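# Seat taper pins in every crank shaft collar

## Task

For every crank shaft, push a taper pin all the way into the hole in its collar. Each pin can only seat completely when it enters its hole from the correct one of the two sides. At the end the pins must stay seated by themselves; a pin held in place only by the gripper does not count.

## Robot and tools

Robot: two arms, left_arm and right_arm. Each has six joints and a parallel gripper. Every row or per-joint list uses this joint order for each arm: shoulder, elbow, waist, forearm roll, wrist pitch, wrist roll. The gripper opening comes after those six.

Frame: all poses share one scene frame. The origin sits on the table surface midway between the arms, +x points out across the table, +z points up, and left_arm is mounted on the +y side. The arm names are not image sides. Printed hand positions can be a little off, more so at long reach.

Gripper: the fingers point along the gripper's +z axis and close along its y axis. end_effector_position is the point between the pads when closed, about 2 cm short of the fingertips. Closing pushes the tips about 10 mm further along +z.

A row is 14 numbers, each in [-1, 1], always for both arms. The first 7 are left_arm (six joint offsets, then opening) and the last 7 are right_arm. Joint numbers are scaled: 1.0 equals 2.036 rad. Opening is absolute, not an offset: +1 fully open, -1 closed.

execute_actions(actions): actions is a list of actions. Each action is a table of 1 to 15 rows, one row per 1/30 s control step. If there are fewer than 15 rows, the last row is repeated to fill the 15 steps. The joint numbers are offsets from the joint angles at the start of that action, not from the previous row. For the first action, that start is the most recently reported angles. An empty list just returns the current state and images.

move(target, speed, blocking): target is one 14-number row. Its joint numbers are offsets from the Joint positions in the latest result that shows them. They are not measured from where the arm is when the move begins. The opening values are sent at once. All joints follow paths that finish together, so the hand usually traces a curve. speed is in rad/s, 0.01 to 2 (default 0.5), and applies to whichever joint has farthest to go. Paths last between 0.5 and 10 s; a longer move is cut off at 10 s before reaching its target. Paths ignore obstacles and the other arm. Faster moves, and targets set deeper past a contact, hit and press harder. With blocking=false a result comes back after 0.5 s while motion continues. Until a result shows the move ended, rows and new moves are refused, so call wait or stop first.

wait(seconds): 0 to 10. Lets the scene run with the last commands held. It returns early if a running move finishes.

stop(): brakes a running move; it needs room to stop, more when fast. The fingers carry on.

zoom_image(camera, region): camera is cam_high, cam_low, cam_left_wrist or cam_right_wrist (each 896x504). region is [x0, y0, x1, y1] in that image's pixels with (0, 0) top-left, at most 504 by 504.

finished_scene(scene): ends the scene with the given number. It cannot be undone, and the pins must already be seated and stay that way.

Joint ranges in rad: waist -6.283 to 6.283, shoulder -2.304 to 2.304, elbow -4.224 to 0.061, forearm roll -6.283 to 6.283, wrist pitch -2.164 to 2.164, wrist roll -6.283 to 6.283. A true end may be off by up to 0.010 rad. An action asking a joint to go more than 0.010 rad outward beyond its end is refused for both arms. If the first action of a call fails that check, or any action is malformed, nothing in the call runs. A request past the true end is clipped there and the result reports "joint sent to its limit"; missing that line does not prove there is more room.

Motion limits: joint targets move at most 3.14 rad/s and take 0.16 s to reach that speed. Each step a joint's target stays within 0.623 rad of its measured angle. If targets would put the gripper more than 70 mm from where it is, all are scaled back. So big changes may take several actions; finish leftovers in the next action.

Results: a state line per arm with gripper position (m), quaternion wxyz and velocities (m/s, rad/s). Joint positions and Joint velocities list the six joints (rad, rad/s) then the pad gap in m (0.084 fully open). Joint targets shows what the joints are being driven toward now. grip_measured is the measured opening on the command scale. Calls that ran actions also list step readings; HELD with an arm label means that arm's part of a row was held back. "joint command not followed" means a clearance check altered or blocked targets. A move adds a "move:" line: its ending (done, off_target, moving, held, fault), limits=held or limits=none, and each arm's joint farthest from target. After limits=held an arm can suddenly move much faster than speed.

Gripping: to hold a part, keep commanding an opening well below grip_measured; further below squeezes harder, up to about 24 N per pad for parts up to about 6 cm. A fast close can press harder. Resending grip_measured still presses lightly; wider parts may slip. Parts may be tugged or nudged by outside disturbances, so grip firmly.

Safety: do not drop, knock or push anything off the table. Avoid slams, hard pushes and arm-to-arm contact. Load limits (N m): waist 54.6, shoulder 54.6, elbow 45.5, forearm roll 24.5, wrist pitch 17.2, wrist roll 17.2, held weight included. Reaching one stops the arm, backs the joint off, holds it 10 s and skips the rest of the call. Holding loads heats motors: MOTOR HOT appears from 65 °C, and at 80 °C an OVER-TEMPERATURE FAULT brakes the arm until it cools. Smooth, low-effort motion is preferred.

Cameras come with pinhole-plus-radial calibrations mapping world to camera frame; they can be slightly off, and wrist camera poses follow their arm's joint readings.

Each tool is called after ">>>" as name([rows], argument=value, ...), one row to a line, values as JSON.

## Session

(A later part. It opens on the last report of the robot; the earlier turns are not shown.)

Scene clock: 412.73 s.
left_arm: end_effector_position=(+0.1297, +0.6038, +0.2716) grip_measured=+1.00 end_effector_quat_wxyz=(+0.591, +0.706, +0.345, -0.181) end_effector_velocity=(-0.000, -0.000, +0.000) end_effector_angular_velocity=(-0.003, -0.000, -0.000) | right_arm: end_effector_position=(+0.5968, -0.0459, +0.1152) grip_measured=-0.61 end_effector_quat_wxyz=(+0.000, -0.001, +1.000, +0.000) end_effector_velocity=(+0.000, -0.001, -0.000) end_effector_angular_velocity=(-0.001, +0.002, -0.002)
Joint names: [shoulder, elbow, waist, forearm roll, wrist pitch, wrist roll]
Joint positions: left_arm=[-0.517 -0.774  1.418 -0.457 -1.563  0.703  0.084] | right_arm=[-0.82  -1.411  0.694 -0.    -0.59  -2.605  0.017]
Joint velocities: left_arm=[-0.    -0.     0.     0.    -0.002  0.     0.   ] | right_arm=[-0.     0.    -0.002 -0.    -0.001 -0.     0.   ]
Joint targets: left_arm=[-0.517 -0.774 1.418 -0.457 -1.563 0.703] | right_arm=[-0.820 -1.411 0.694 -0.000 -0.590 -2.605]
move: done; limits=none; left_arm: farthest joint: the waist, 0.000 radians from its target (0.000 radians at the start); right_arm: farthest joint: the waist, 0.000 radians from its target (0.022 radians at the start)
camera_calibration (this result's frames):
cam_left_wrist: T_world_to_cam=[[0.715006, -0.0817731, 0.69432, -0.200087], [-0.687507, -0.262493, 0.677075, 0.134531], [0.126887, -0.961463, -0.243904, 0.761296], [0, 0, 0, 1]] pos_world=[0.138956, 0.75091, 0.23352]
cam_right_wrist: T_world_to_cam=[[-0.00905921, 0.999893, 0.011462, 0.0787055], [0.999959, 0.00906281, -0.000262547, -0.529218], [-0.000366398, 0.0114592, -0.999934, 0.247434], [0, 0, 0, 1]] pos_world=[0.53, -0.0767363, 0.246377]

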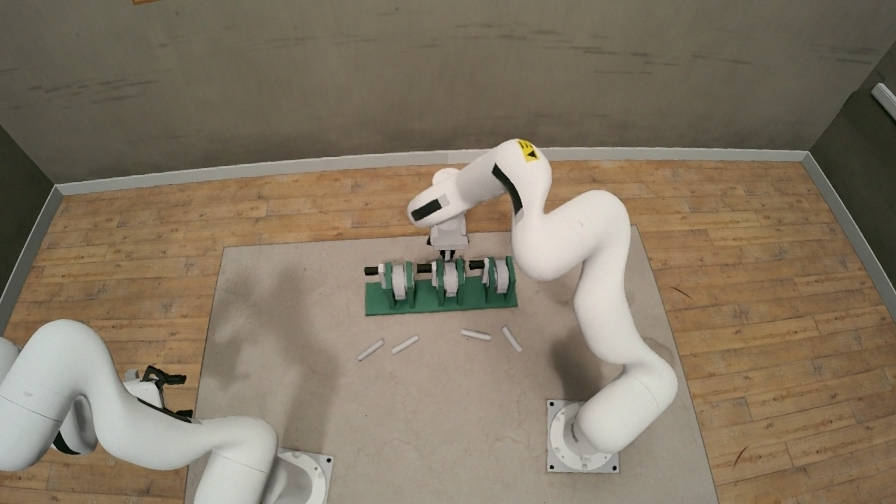

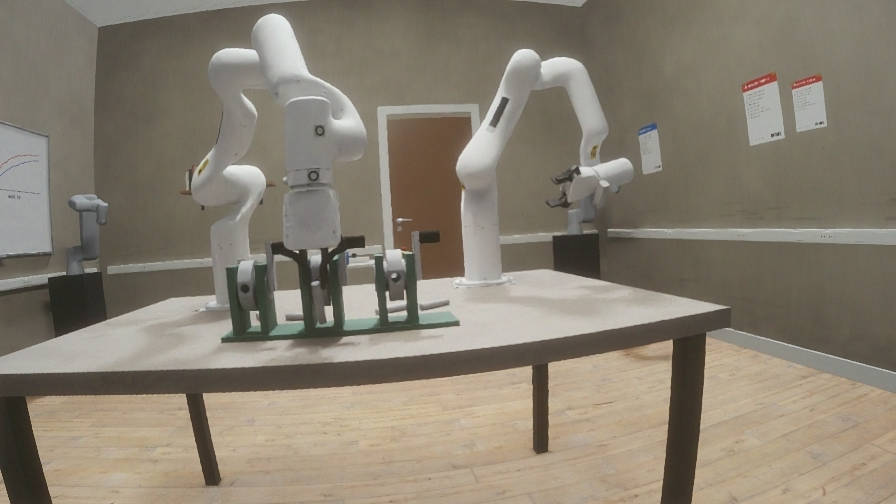

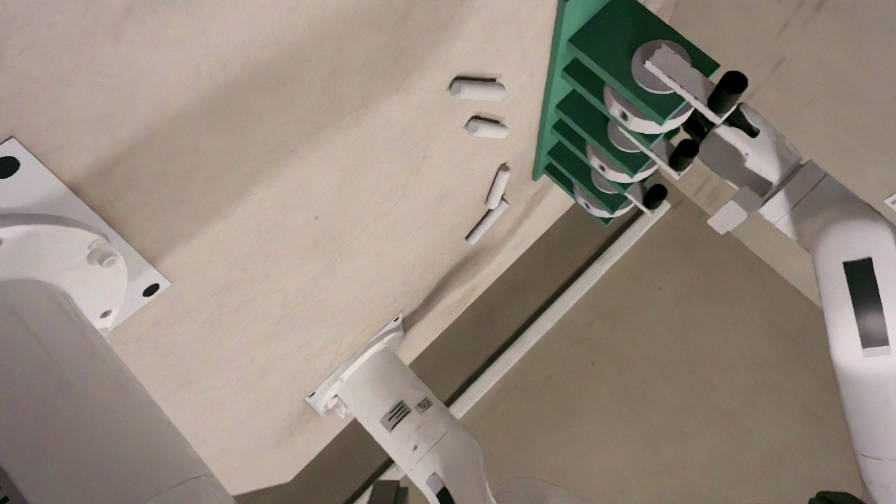

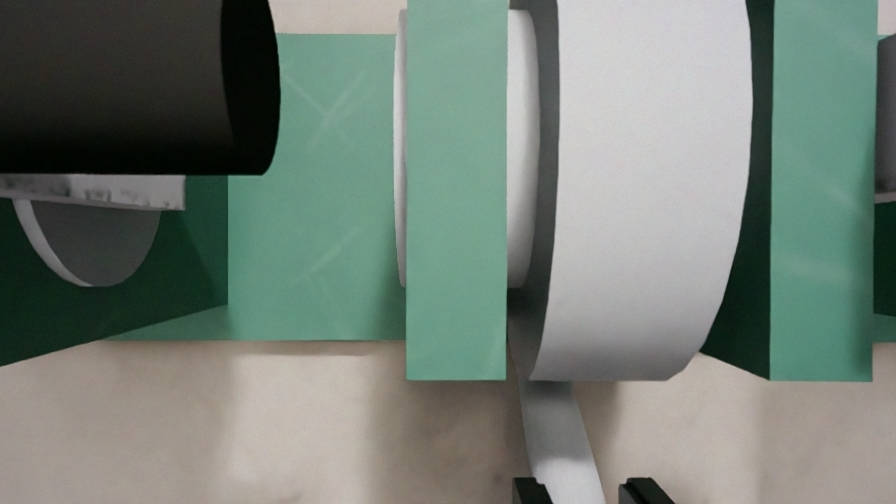

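>>> move(target=[0,0,0,0,0,0,1,-0.0304,-0.0549,-0.01145,0,-0.0245,-0.01145,-1], speed=0.1)

>>> move(target=[0,0,0,0,0,0,1,-0.1026,-0.0692,-0.01145,0,0.0333,-0.01145,-0.8], speed=0.06)

Scene clock: 429.20 s.
left_arm: end_effector_position=(+0.1297, +0.6038, +0.2716) grip_measured=+1.00 end_effector_quat_wxyz=(+0.591, +0.706, +0.345, -0.181) end_effector_velocity=(+0.000, -0.000, -0.000) end_effector_angular_velocity=(-0.002, +0.000, +0.000) | right_arm: end_effector_position=(+0.6295, -0.0447, +0.1155) grip_measured=-0.61 end_effector_quat_wxyz=(+0.000, -0.001, +1.000, +0.000) end_effector_velocity=(+0.000, -0.001, +0.000) end_effector_angular_velocity=(-0.000, +0.001, -0.001)
Joint names: [shoulder, elbow, waist, forearm roll, wrist pitch, wrist roll]
Joint positions: left_arm=[-0.517 -0.774  1.418 -0.457 -1.563  0.703  0.084] | right_arm=[-0.882 -1.523  0.671 -0.    -0.64  -2.629  0.017]
Joint velocities: left_arm=[-0.001  0.    -0.    -0.    -0.001  0.     0.   ] | right_arm=[-0.    -0.001 -0.001  0.    -0.002 -0.     0.   ]
Joint targets: left_arm=[-0.517 -0.774 1.418 -0.457 -1.563 0.703] | right_arm=[-0.882 -1.523 0.671 -0.000 -0.640 -2.629]
move: done; limits=none; left_arm: farthest joint: the waist, 0.000 radians from its target (0.000 radians at the start); right_arm: farthest joint: the waist, 0.000 radians from its target (0.023 radians at the start)
camera_calibration (this result's frames):
cam_left_wrist: T_world_to_cam=[[0.715006, -0.0817733, 0.69432, -0.200087], [-0.687507, -0.262493, 0.677075, 0.134531], [0.126887, -0.961463, -0.243904, 0.761297], [0, 0, 0, 1]] pos_world=[0.138956, 0.75091, 0.23352]
cam_right_wrist: T_world_to_cam=[[-0.00909046, 0.999893, 0.0114188, 0.0778258], [0.999959, 0.00909412, -0.00026874, -0.56194], [-0.000372555, 0.0114159, -0.999935, 0.247676], [0, 0, 0, 1]] pos_world=[0.562716, -0.0755346, 0.24662]

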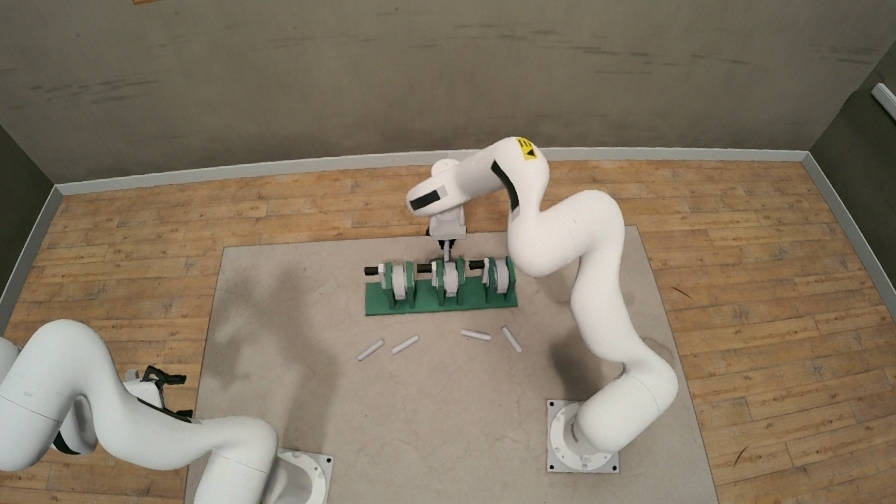

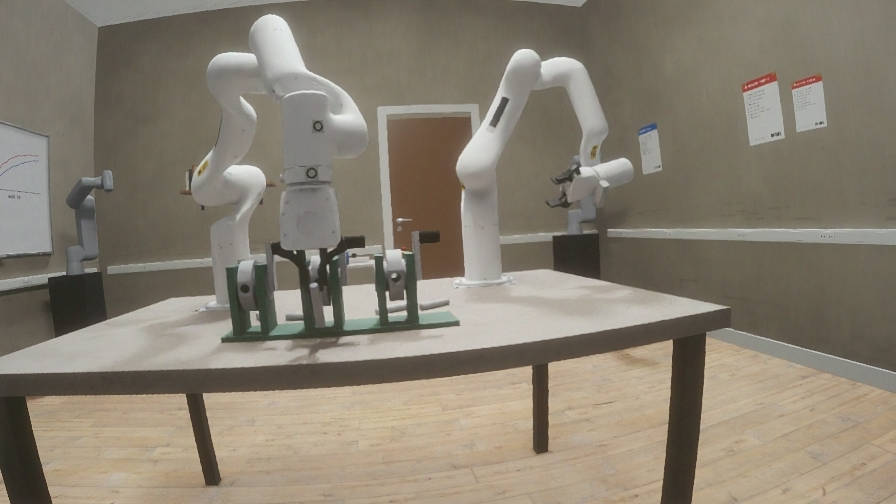

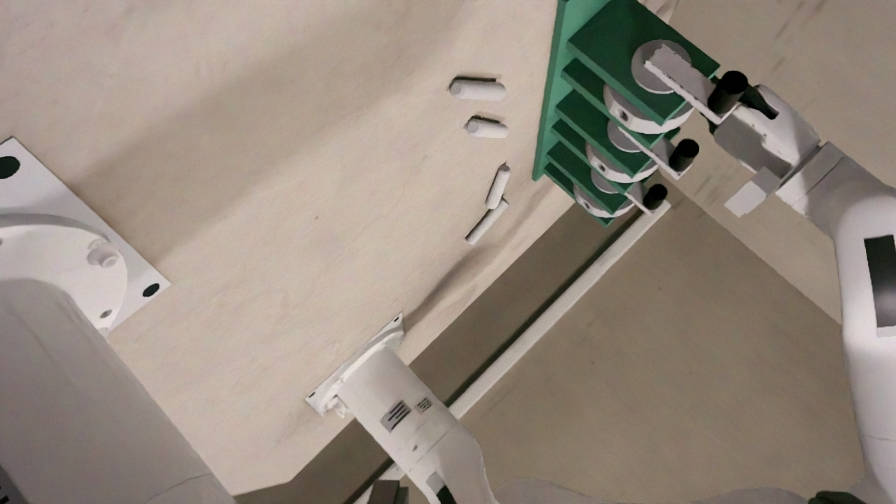

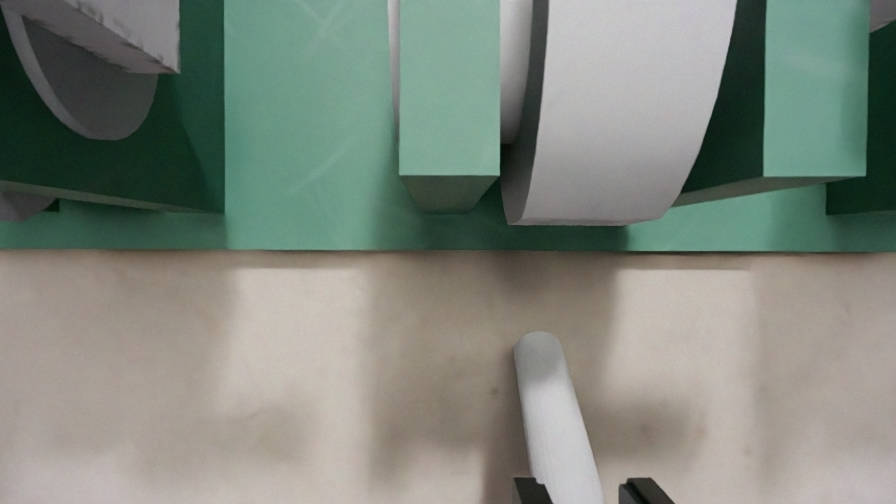

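Scene clock: 432.97 s.
left_arm: end_effector_position=(+0.1297, +0.6038, +0.2716) grip_measured=+1.00 end_effector_quat_wxyz=(+0.591, +0.706, +0.345, -0.181) end_effector_velocity=(-0.000, -0.000, +0.000) end_effector_angular_velocity=(-0.002, -0.000, -0.000) | right_arm: end_effector_position=(+0.6616, -0.0453, +0.0242) grip_measured=-0.61 end_effector_quat_wxyz=(+0.001, -0.001, +1.000, +0.001) end_effector_velocity=(+0.000, +0.001, -0.002) end_effector_angular_velocity=(+0.002, -0.004, +0.001)
Joint names: [shoulder, elbow, waist, forearm roll, wrist pitch, wrist roll]
Joint positions: left_arm=[-0.517 -0.774  1.418 -0.457 -1.563  0.703  0.084] | right_arm=[-1.09  -1.665  0.648 -0.    -0.573 -2.652  0.017]
Joint velocities: left_arm=[ 0.     0.     0.     0.    -0.002  0.     0.   ] | right_arm=[-0.002  0.001  0.002  0.     0.008 -0.     0.   ]
Joint targets: left_arm=[-0.517 -0.774 1.418 -0.457 -1.563 0.703] | right_arm=[-1.091 -1.664 0.648 -0.000 -0.572 -2.652]
move: done; limits=none; left_arm: farthest joint: the waist, 0.000 radians from its target (0.000 radians at the start); right_arm: farthest joint: the shoulder, 0.001 radians from its target (0.209 radians at the start)
camera_calibration (this result's frames):
cam_left_wrist: T_world_to_cam=[[0.715006, -0.0817734, 0.69432, -0.200087], [-0.687507, -0.262493, 0.677075, 0.134531], [0.126887, -0.961463, -0.243904, 0.761297], [0, 0, 0, 1]] pos_world=[0.138956, 0.75091, 0.23352]
cam_right_wrist: T_world_to_cam=[[-0.00918784, 0.999883, 0.0122637, 0.0798424], [0.999957, 0.00917244, 0.00131149, -0.59405], [0.00119884, 0.0122753, -0.999924, 0.15545], [0, 0, 0, 1]] pos_world=[0.594571, -0.0762923, 0.155238]

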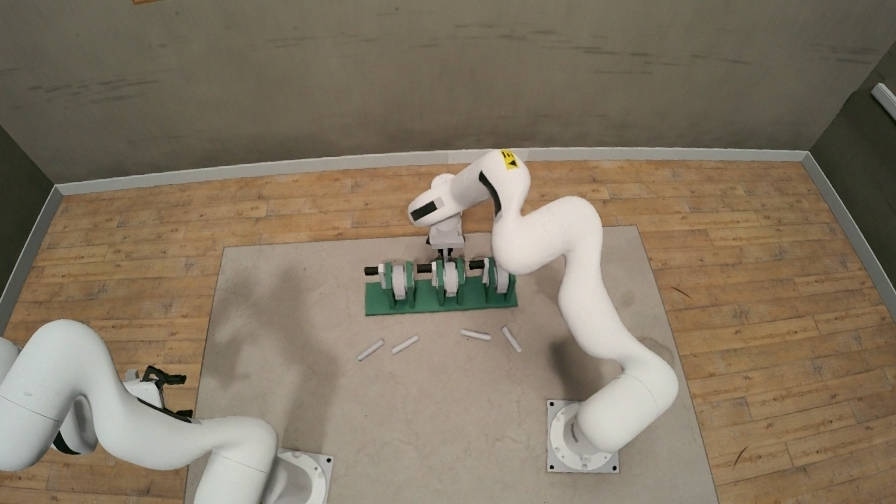

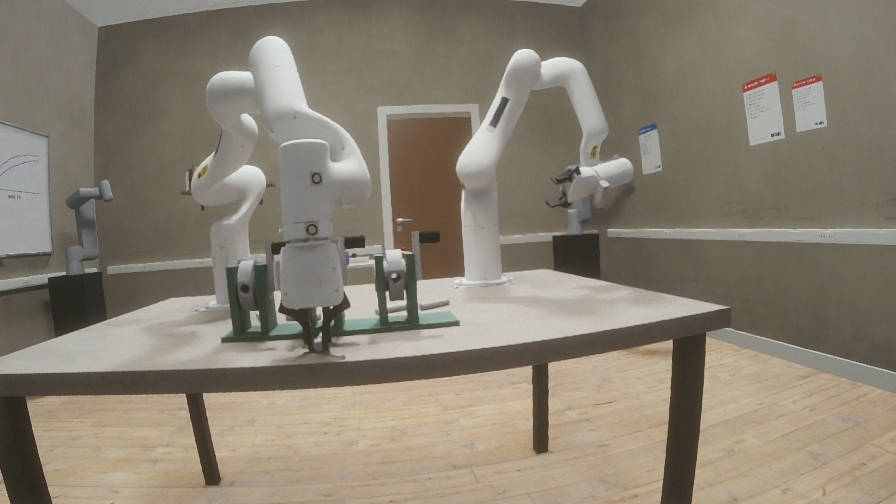

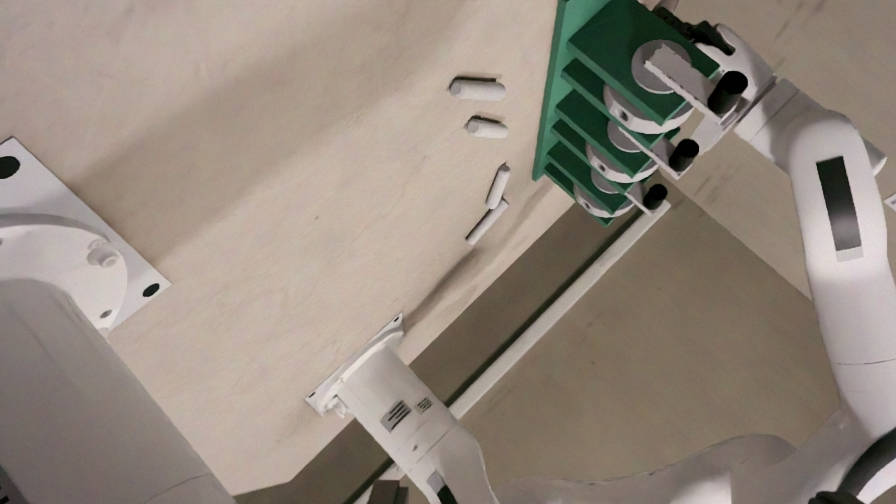

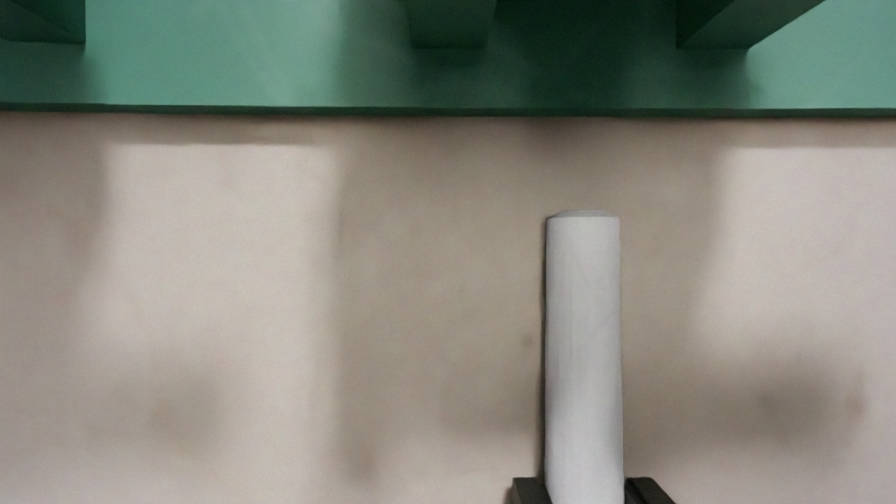

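>>> execute_actions([
  [[0,0,0,0,0,0,1,-0.0006,0.0005,0,0,0.0005,0,-0.4]],
  [[0,0,0,0,0,0,1,0,0,0,0,0,0,-1]],
])

>>> move(target=[0,0,0,0,0,0,1,0.0722,0.0143,-0.0004,0,-0.0578,0,-1], speed=0.15)

>>> move(target=[0,0,0,0,0,0,1,0.0344,0.0624,0.012,0,0.028,0.012,-1], speed=0.08)

>>> move(target=[0,0,0,0,0,0,1,0.0264,0.0473,0.0109,0,0.021,0.0109,-1], speed=0.05)

Scene clock: 452.40 s.
left_arm: end_effector_position=(+0.1297, +0.6038, +0.2716) grip_measured=+1.00 end_effector_quat_wxyz=(+0.591, +0.706, +0.345, -0.181) end_effector_velocity=(-0.000, -0.000, +0.000) end_effector_angular_velocity=(-0.000, +0.000, -0.000) | right_arm: end_effector_position=(+0.6606, -0.0458, +0.0226) grip_measured=-0.61 end_effector_quat_wxyz=(+0.000, -0.001, +1.000, +0.000) end_effector_velocity=(+0.001, +0.000, +0.001) end_effector_angular_velocity=(+0.002, -0.002, -0.000)
Joint names: [shoulder, elbow, waist, forearm roll, wrist pitch, wrist roll]
Joint positions: left_arm=[-0.517 -0.774  1.418 -0.457 -1.563  0.703  0.084] | right_arm=[-1.091 -1.664  0.648 -0.    -0.572 -2.652  0.017]
Joint velocities: left_arm=[ 0.     0.     0.001  0.001 -0.    -0.     0.   ] | right_arm=[0.002 0.001 0.    0.    0.002 0.    0.   ]
Joint targets: left_arm=[-0.517 -0.774 1.418 -0.457 -1.563 0.703] | right_arm=[-1.091 -1.664 0.648 -0.000 -0.572 -2.652]
Step readings (joint positions; steps 1 to 15: 1st action; 16 to 30: 2nd action):
0: left_arm=[-0.517 -0.774 1.418 -0.457 -1.563 0.703] | right_arm=[-1.091 -1.664 0.648 -0.000 -0.572 -2.652]
1: left_arm=[-0.517 -0.774 1.418 -0.457 -1.563 0.703] | right_arm=[-1.091 -1.664 0.648 -0.000 -0.572 -2.652]
2: left_arm=[-0.517 -0.774 1.418 -0.457 -1.563 0.703] | right_arm=[-1.092 -1.663 0.648 -0.000 -0.573 -2.652]
4: left_arm=[-0.517 -0.774 1.418 -0.457 -1.563 0.703] | right_arm=[-1.093 -1.661 0.648 -0.000 -0.573 -2.652]
8: left_arm=[-0.517 -0.774 1.418 -0.457 -1.563 0.703] | right_arm=[-1.093 -1.661 0.648 -0.000 -0.573 -2.652]
15: left_arm=[-0.517 -0.774 1.418 -0.457 -1.563 0.703] | right_arm=[-1.091 -1.664 0.648 -0.000 -0.572 -2.652]
16: left_arm=[-0.517 -0.774 1.418 -0.457 -1.563 0.703] | right_arm=[-1.091 -1.664 0.648 -0.000 -0.572 -2.652]
17: left_arm=[-0.517 -0.774 1.418 -0.457 -1.563 0.703] | right_arm=[-1.091 -1.664 0.648 -0.000 -0.572 -2.652]
19: left_arm=[-0.517 -0.774 1.418 -0.457 -1.563 0.703] | right_arm=[-1.091 -1.664 0.648 -0.000 -0.572 -2.652]
23: left_arm=[-0.517 -0.774 1.418 -0.457 -1.563 0.703] | right_arm=[-1.091 -1.664 0.648 -0.000 -0.572 -2.652]
30: Joint positions above
camera_calibration (this result's frames):
cam_left_wrist: T_world_to_cam=[[0.715006, -0.0817733, 0.69432, -0.200087], [-0.687507, -0.262493, 0.677075, 0.134531], [0.126887, -0.961463, -0.243904, 0.761297], [0, 0, 0, 1]] pos_world=[0.138956, 0.75091, 0.23352]
cam_right_wrist: T_world_to_cam=[[-0.00919422, 0.999894, 0.0112465, 0.0803662], [0.999957, 0.0092023, -0.000666878, -0.593012], [-0.000770302, 0.0112399, -0.999937, 0.155094], [0, 0, 0, 1]] pos_world=[0.593845, -0.0766439, 0.153785]

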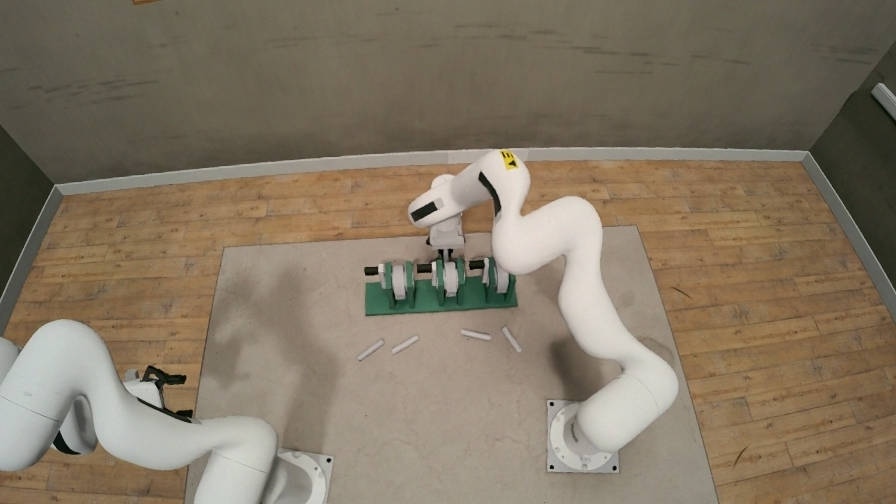

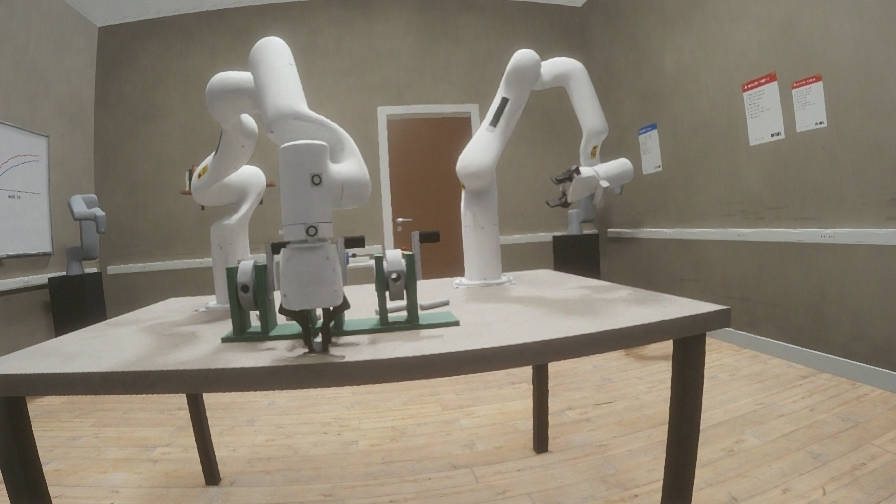

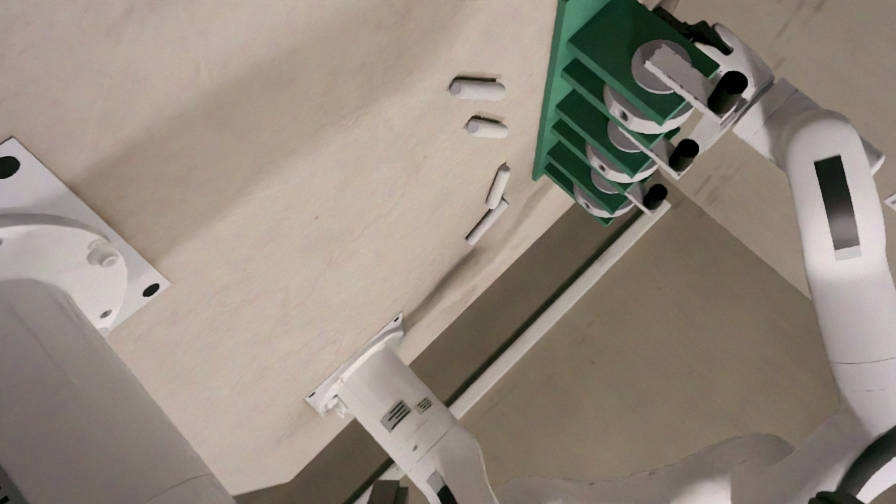

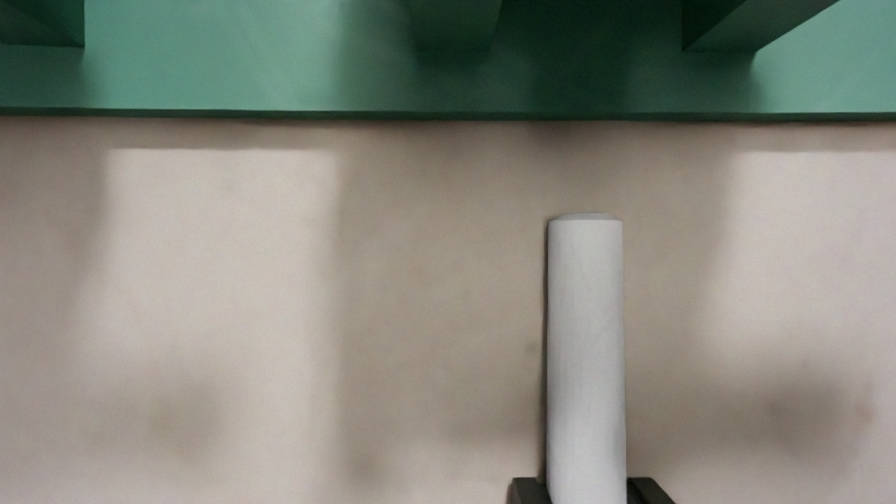

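Scene clock: 453.73 s.
left_arm: end_effector_position=(+0.1297, +0.6038, +0.2716) grip_measured=+1.00 end_effector_quat_wxyz=(+0.591, +0.706, +0.345, -0.181) end_effector_velocity=(+0.000, +0.000, +0.000) end_effector_angular_velocity=(-0.000, -0.000, +0.002) | right_arm: end_effector_position=(+0.6608, -0.0464, +0.1149) grip_measured=-0.61 end_effector_quat_wxyz=(+0.000, -0.001, +1.000, -0.000) end_effector_velocity=(+0.001, +0.001, +0.003) end_effector_angular_velocity=(+0.003, -0.005, -0.001)
Joint names: [shoulder, elbow, waist, forearm roll, wrist pitch, wrist roll]
Joint positions: left_arm=[-0.517 -0.774  1.418 -0.457 -1.563  0.703  0.084] | right_arm=[-0.945 -1.634  0.647 -0.    -0.689 -2.652  0.017]
Joint velocities: left_arm=[-0.     0.     0.001 -0.001 -0.    -0.     0.   ] | right_arm=[ 0.003 -0.001 -0.     0.     0.001  0.     0.   ]
Joint targets: left_arm=[-0.517 -0.774 1.418 -0.457 -1.563 0.703] | right_arm=[-0.944 -1.634 0.647 -0.000 -0.689 -2.652]
move: done; limits=none; left_arm: farthest joint: the waist, 0.000 radians from its target (0.000 radians at the start); right_arm: farthest joint: the shoulder, 0.001 radians from its target (0.147 radians at the start)
camera_calibration (this result's frames):
cam_left_wrist: T_world_to_cam=[[0.715006, -0.0817734, 0.69432, -0.200087], [-0.687507, -0.262493, 0.677075, 0.134531], [0.126887, -0.961463, -0.243904, 0.761297], [0, 0, 0, 1]] pos_world=[0.138956, 0.75091, 0.23352]
cam_right_wrist: T_world_to_cam=[[-0.00836931, 0.999904, 0.0110745, 0.0793751], [0.999964, 0.00838022, -0.000939478, -0.593115], [-0.00103219, 0.0110663, -0.999938, 0.247538], [0, 0, 0, 1]] pos_world=[0.594014, -0.0771363, 0.246087]

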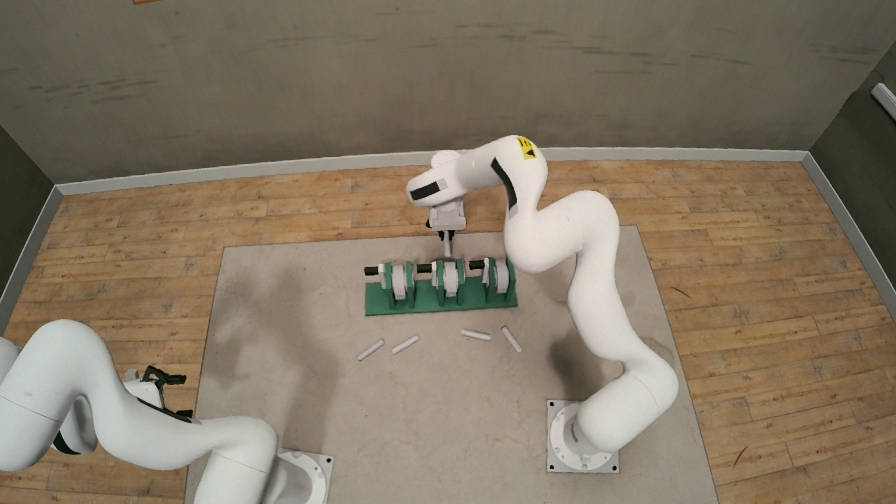

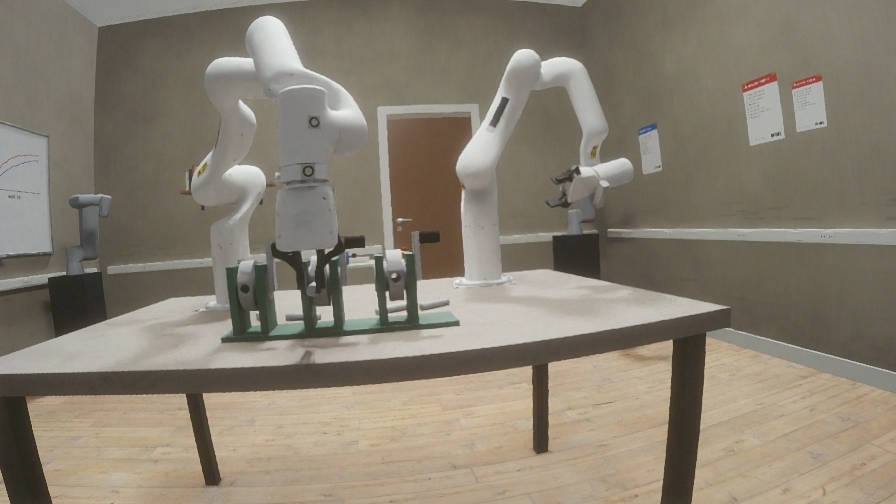

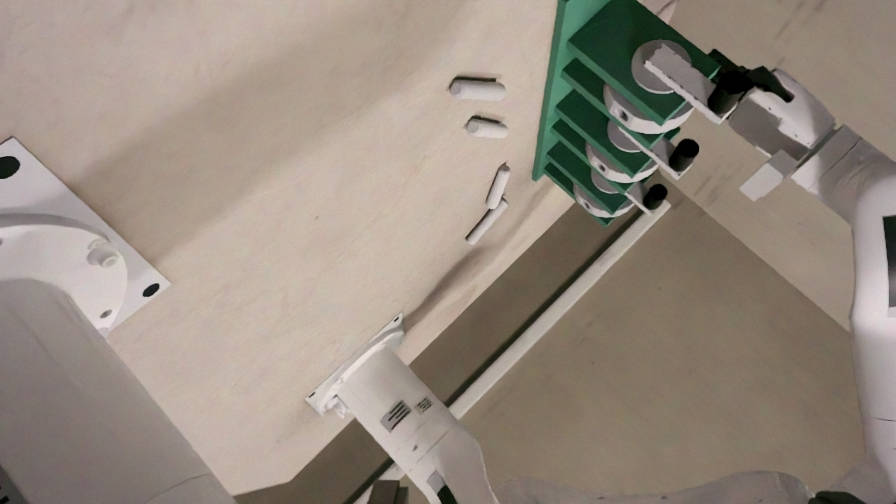

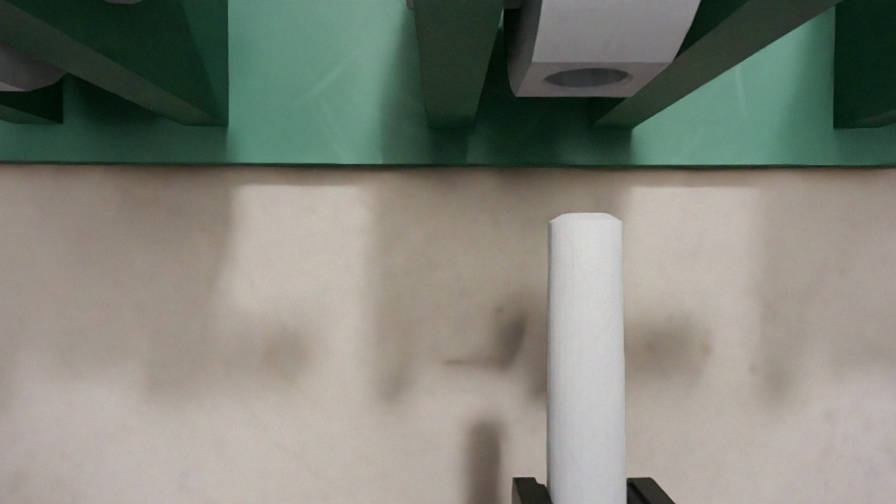

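Scene clock: 455.63 s.
left_arm: end_effector_position=(+0.1297, +0.6038, +0.2716) grip_measured=+1.00 end_effector_quat_wxyz=(+0.591, +0.706, +0.345, -0.181) end_effector_velocity=(-0.000, -0.000, -0.000) end_effector_angular_velocity=(-0.001, +0.001, -0.002) | right_arm: end_effector_position=(+0.6258, -0.0465, +0.1148) grip_measured=-0.61 end_effector_quat_wxyz=(+0.000, -0.001, +1.000, +0.000) end_effector_velocity=(+0.000, +0.000, +0.000) end_effector_angular_velocity=(+0.000, -0.001, -0.001)
Joint names: [shoulder, elbow, waist, forearm roll, wrist pitch, wrist roll]
Joint positions: left_arm=[-0.517 -0.774  1.418 -0.457 -1.563  0.703  0.084] | right_arm=[-0.875 -1.507  0.671 -0.    -0.632 -2.628  0.017]
Joint velocities: left_arm=[-0.001  0.    -0.001  0.001 -0.    -0.     0.   ] | right_arm=[0.001 0.    0.    0.    0.    0.001 0.   ]
Joint targets: left_arm=[-0.517 -0.774 1.418 -0.457 -1.563 0.703] | right_arm=[-0.875 -1.507 0.671 -0.000 -0.632 -2.627]
move: done; limits=none; left_arm: farthest joint: the waist, 0.000 radians from its target (0.000 radians at the start); right_arm: farthest joint: the waist, 0.000 radians from its target (0.025 radians at the start)
camera_calibration (this result's frames):
cam_left_wrist: T_world_to_cam=[[0.715006, -0.0817732, 0.69432, -0.200087], [-0.687507, -0.262493, 0.677075, 0.134531], [0.126887, -0.961463, -0.243904, 0.761297], [0, 0, 0, 1]] pos_world=[0.138956, 0.75091, 0.23352]
cam_right_wrist: T_world_to_cam=[[-0.00834747, 0.999904, 0.0110981, 0.0791436], [0.999965, 0.00835829, -0.000928897, -0.558177], [-0.00102157, 0.01109, -0.999938, 0.247381], [0, 0, 0, 1]] pos_world=[0.559071, -0.077214, 0.245969]

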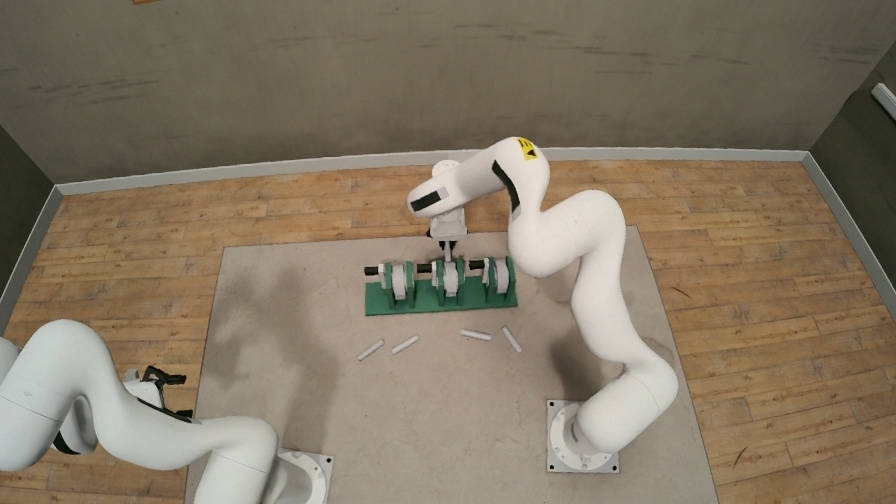

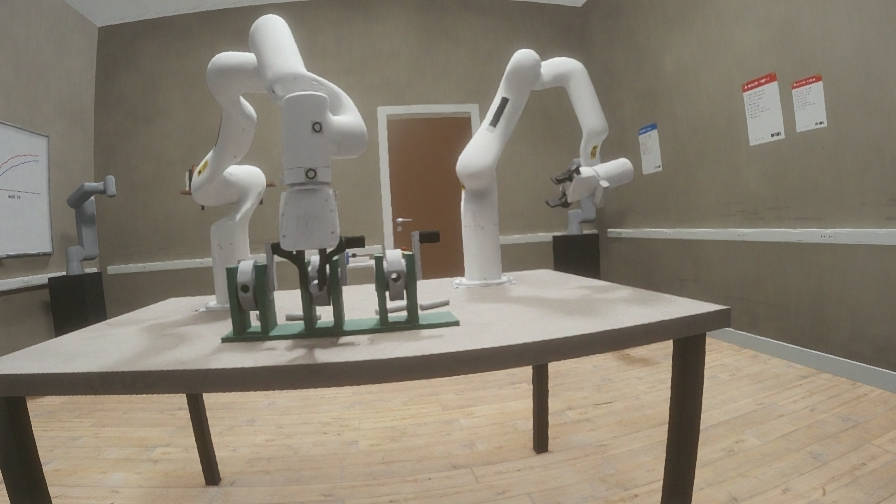

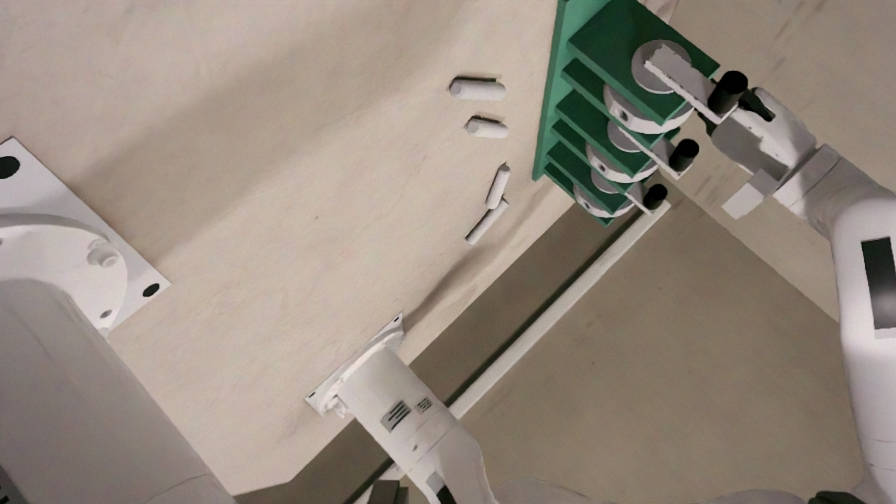

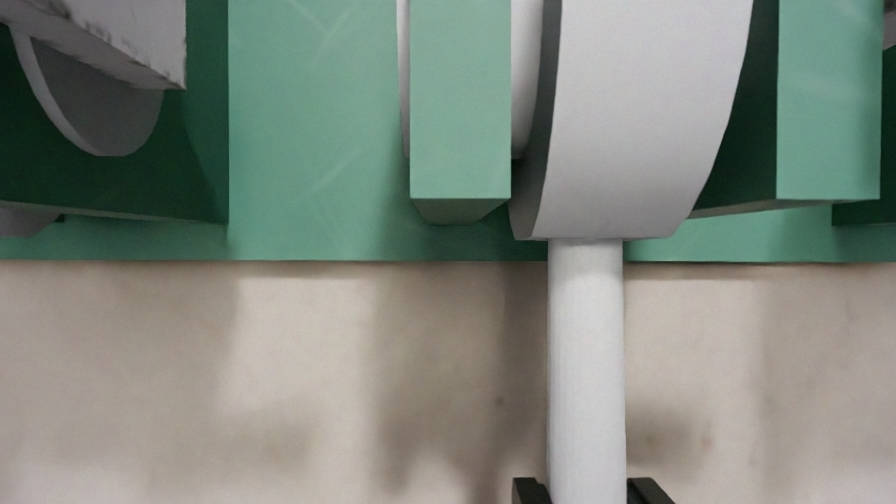

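Scene clock: 457.87 s.
left_arm: end_effector_position=(+0.1297, +0.6038, +0.2716) grip_measured=+1.00 end_effector_quat_wxyz=(+0.591, +0.706, +0.345, -0.181) end_effector_velocity=(+0.000, +0.000, +0.000) end_effector_angular_velocity=(+0.001, -0.000, +0.000) | right_arm: end_effector_position=(+0.5969, -0.0464, +0.1148) grip_measured=-0.61 end_effector_quat_wxyz=(+0.000, -0.001, +1.000, +0.000) end_effector_velocity=(-0.000, -0.000, -0.001) end_effector_angular_velocity=(-0.001, +0.001, -0.000)
Joint names: [shoulder, elbow, waist, forearm roll, wrist pitch, wrist roll]
Joint positions: left_arm=[-0.517 -0.774  1.418 -0.457 -1.563  0.703  0.084] | right_arm=[-0.821 -1.411  0.693 -0.    -0.59  -2.605  0.017]
Joint velocities: left_arm=[ 0.001  0.    -0.    -0.    -0.    -0.     0.   ] | right_arm=[-0.001  0.    -0.    -0.     0.     0.    -0.   ]
Joint targets: left_arm=[-0.517 -0.774 1.418 -0.457 -1.563 0.703] | right_arm=[-0.821 -1.411 0.693 -0.000 -0.590 -2.605]
move: done; limits=none; left_arm: farthest joint: the waist, 0.000 radians from its target (0.000 radians at the start); right_arm: farthest joint: the waist, 0.000 radians from its target (0.022 radians at the start)
camera_calibration (this result's frames):
cam_left_wrist: T_world_to_cam=[[0.715006, -0.0817732, 0.69432, -0.200087], [-0.687508, -0.262493, 0.677075, 0.134531], [0.126887, -0.961463, -0.243903, 0.761296], [0, 0, 0, 1]] pos_world=[0.138956, 0.75091, 0.23352]
cam_right_wrist: T_world_to_cam=[[-0.00833418, 0.999902, 0.0112209, 0.0787746], [0.999965, 0.00834307, -0.000745374, -0.529262], [-0.000838918, 0.0112143, -0.999937, 0.247325], [0, 0, 0, 1]] pos_world=[0.530107, -0.0771249, 0.246031]

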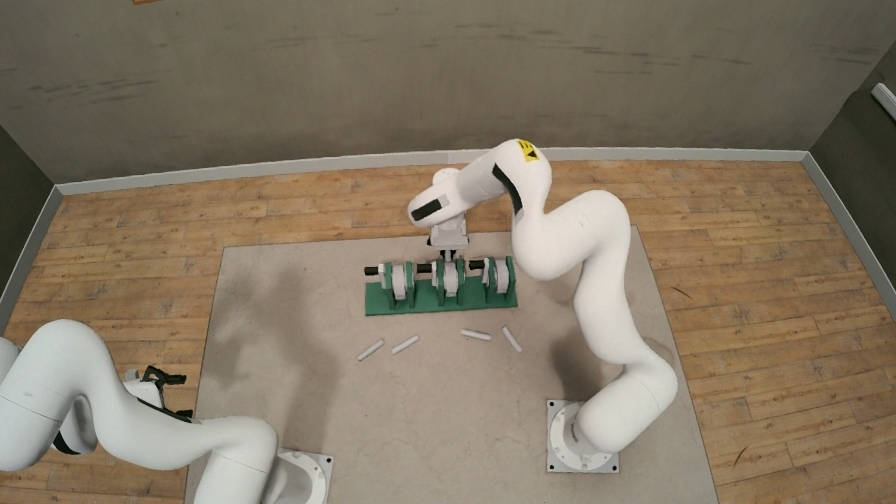

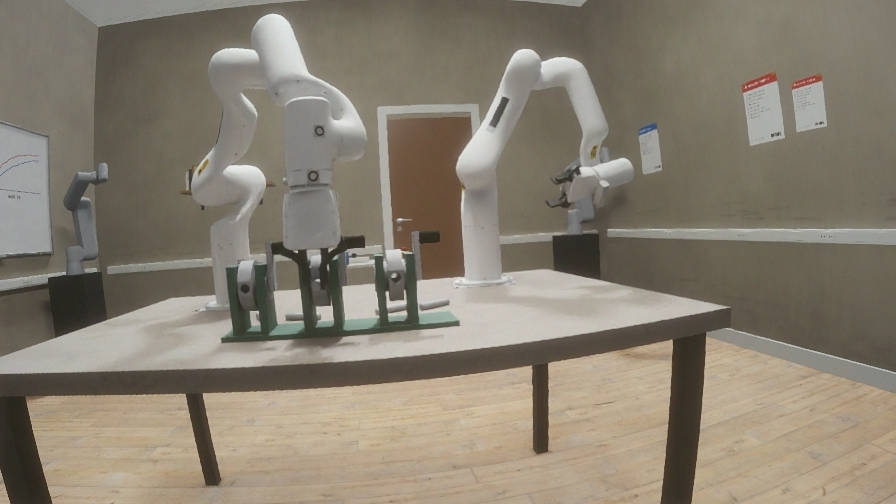

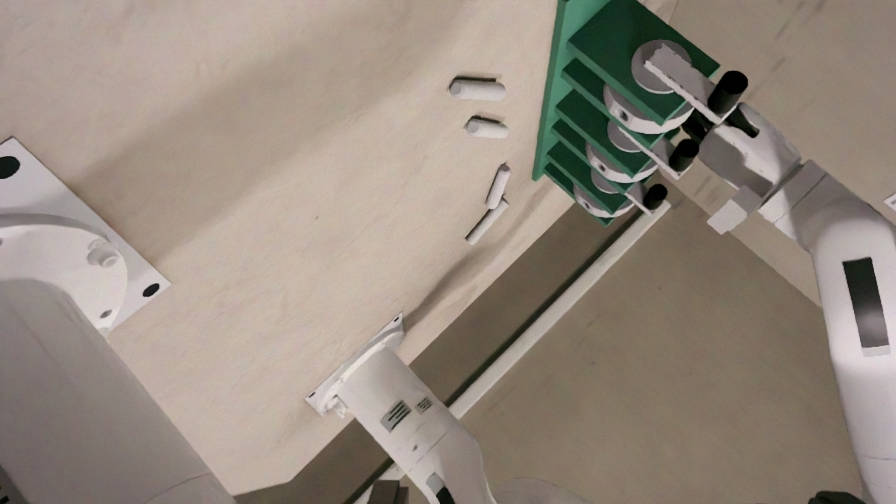

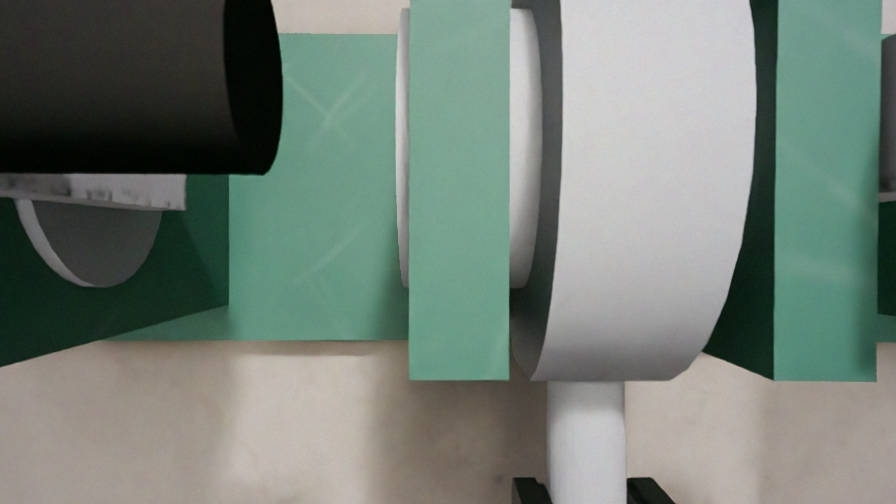

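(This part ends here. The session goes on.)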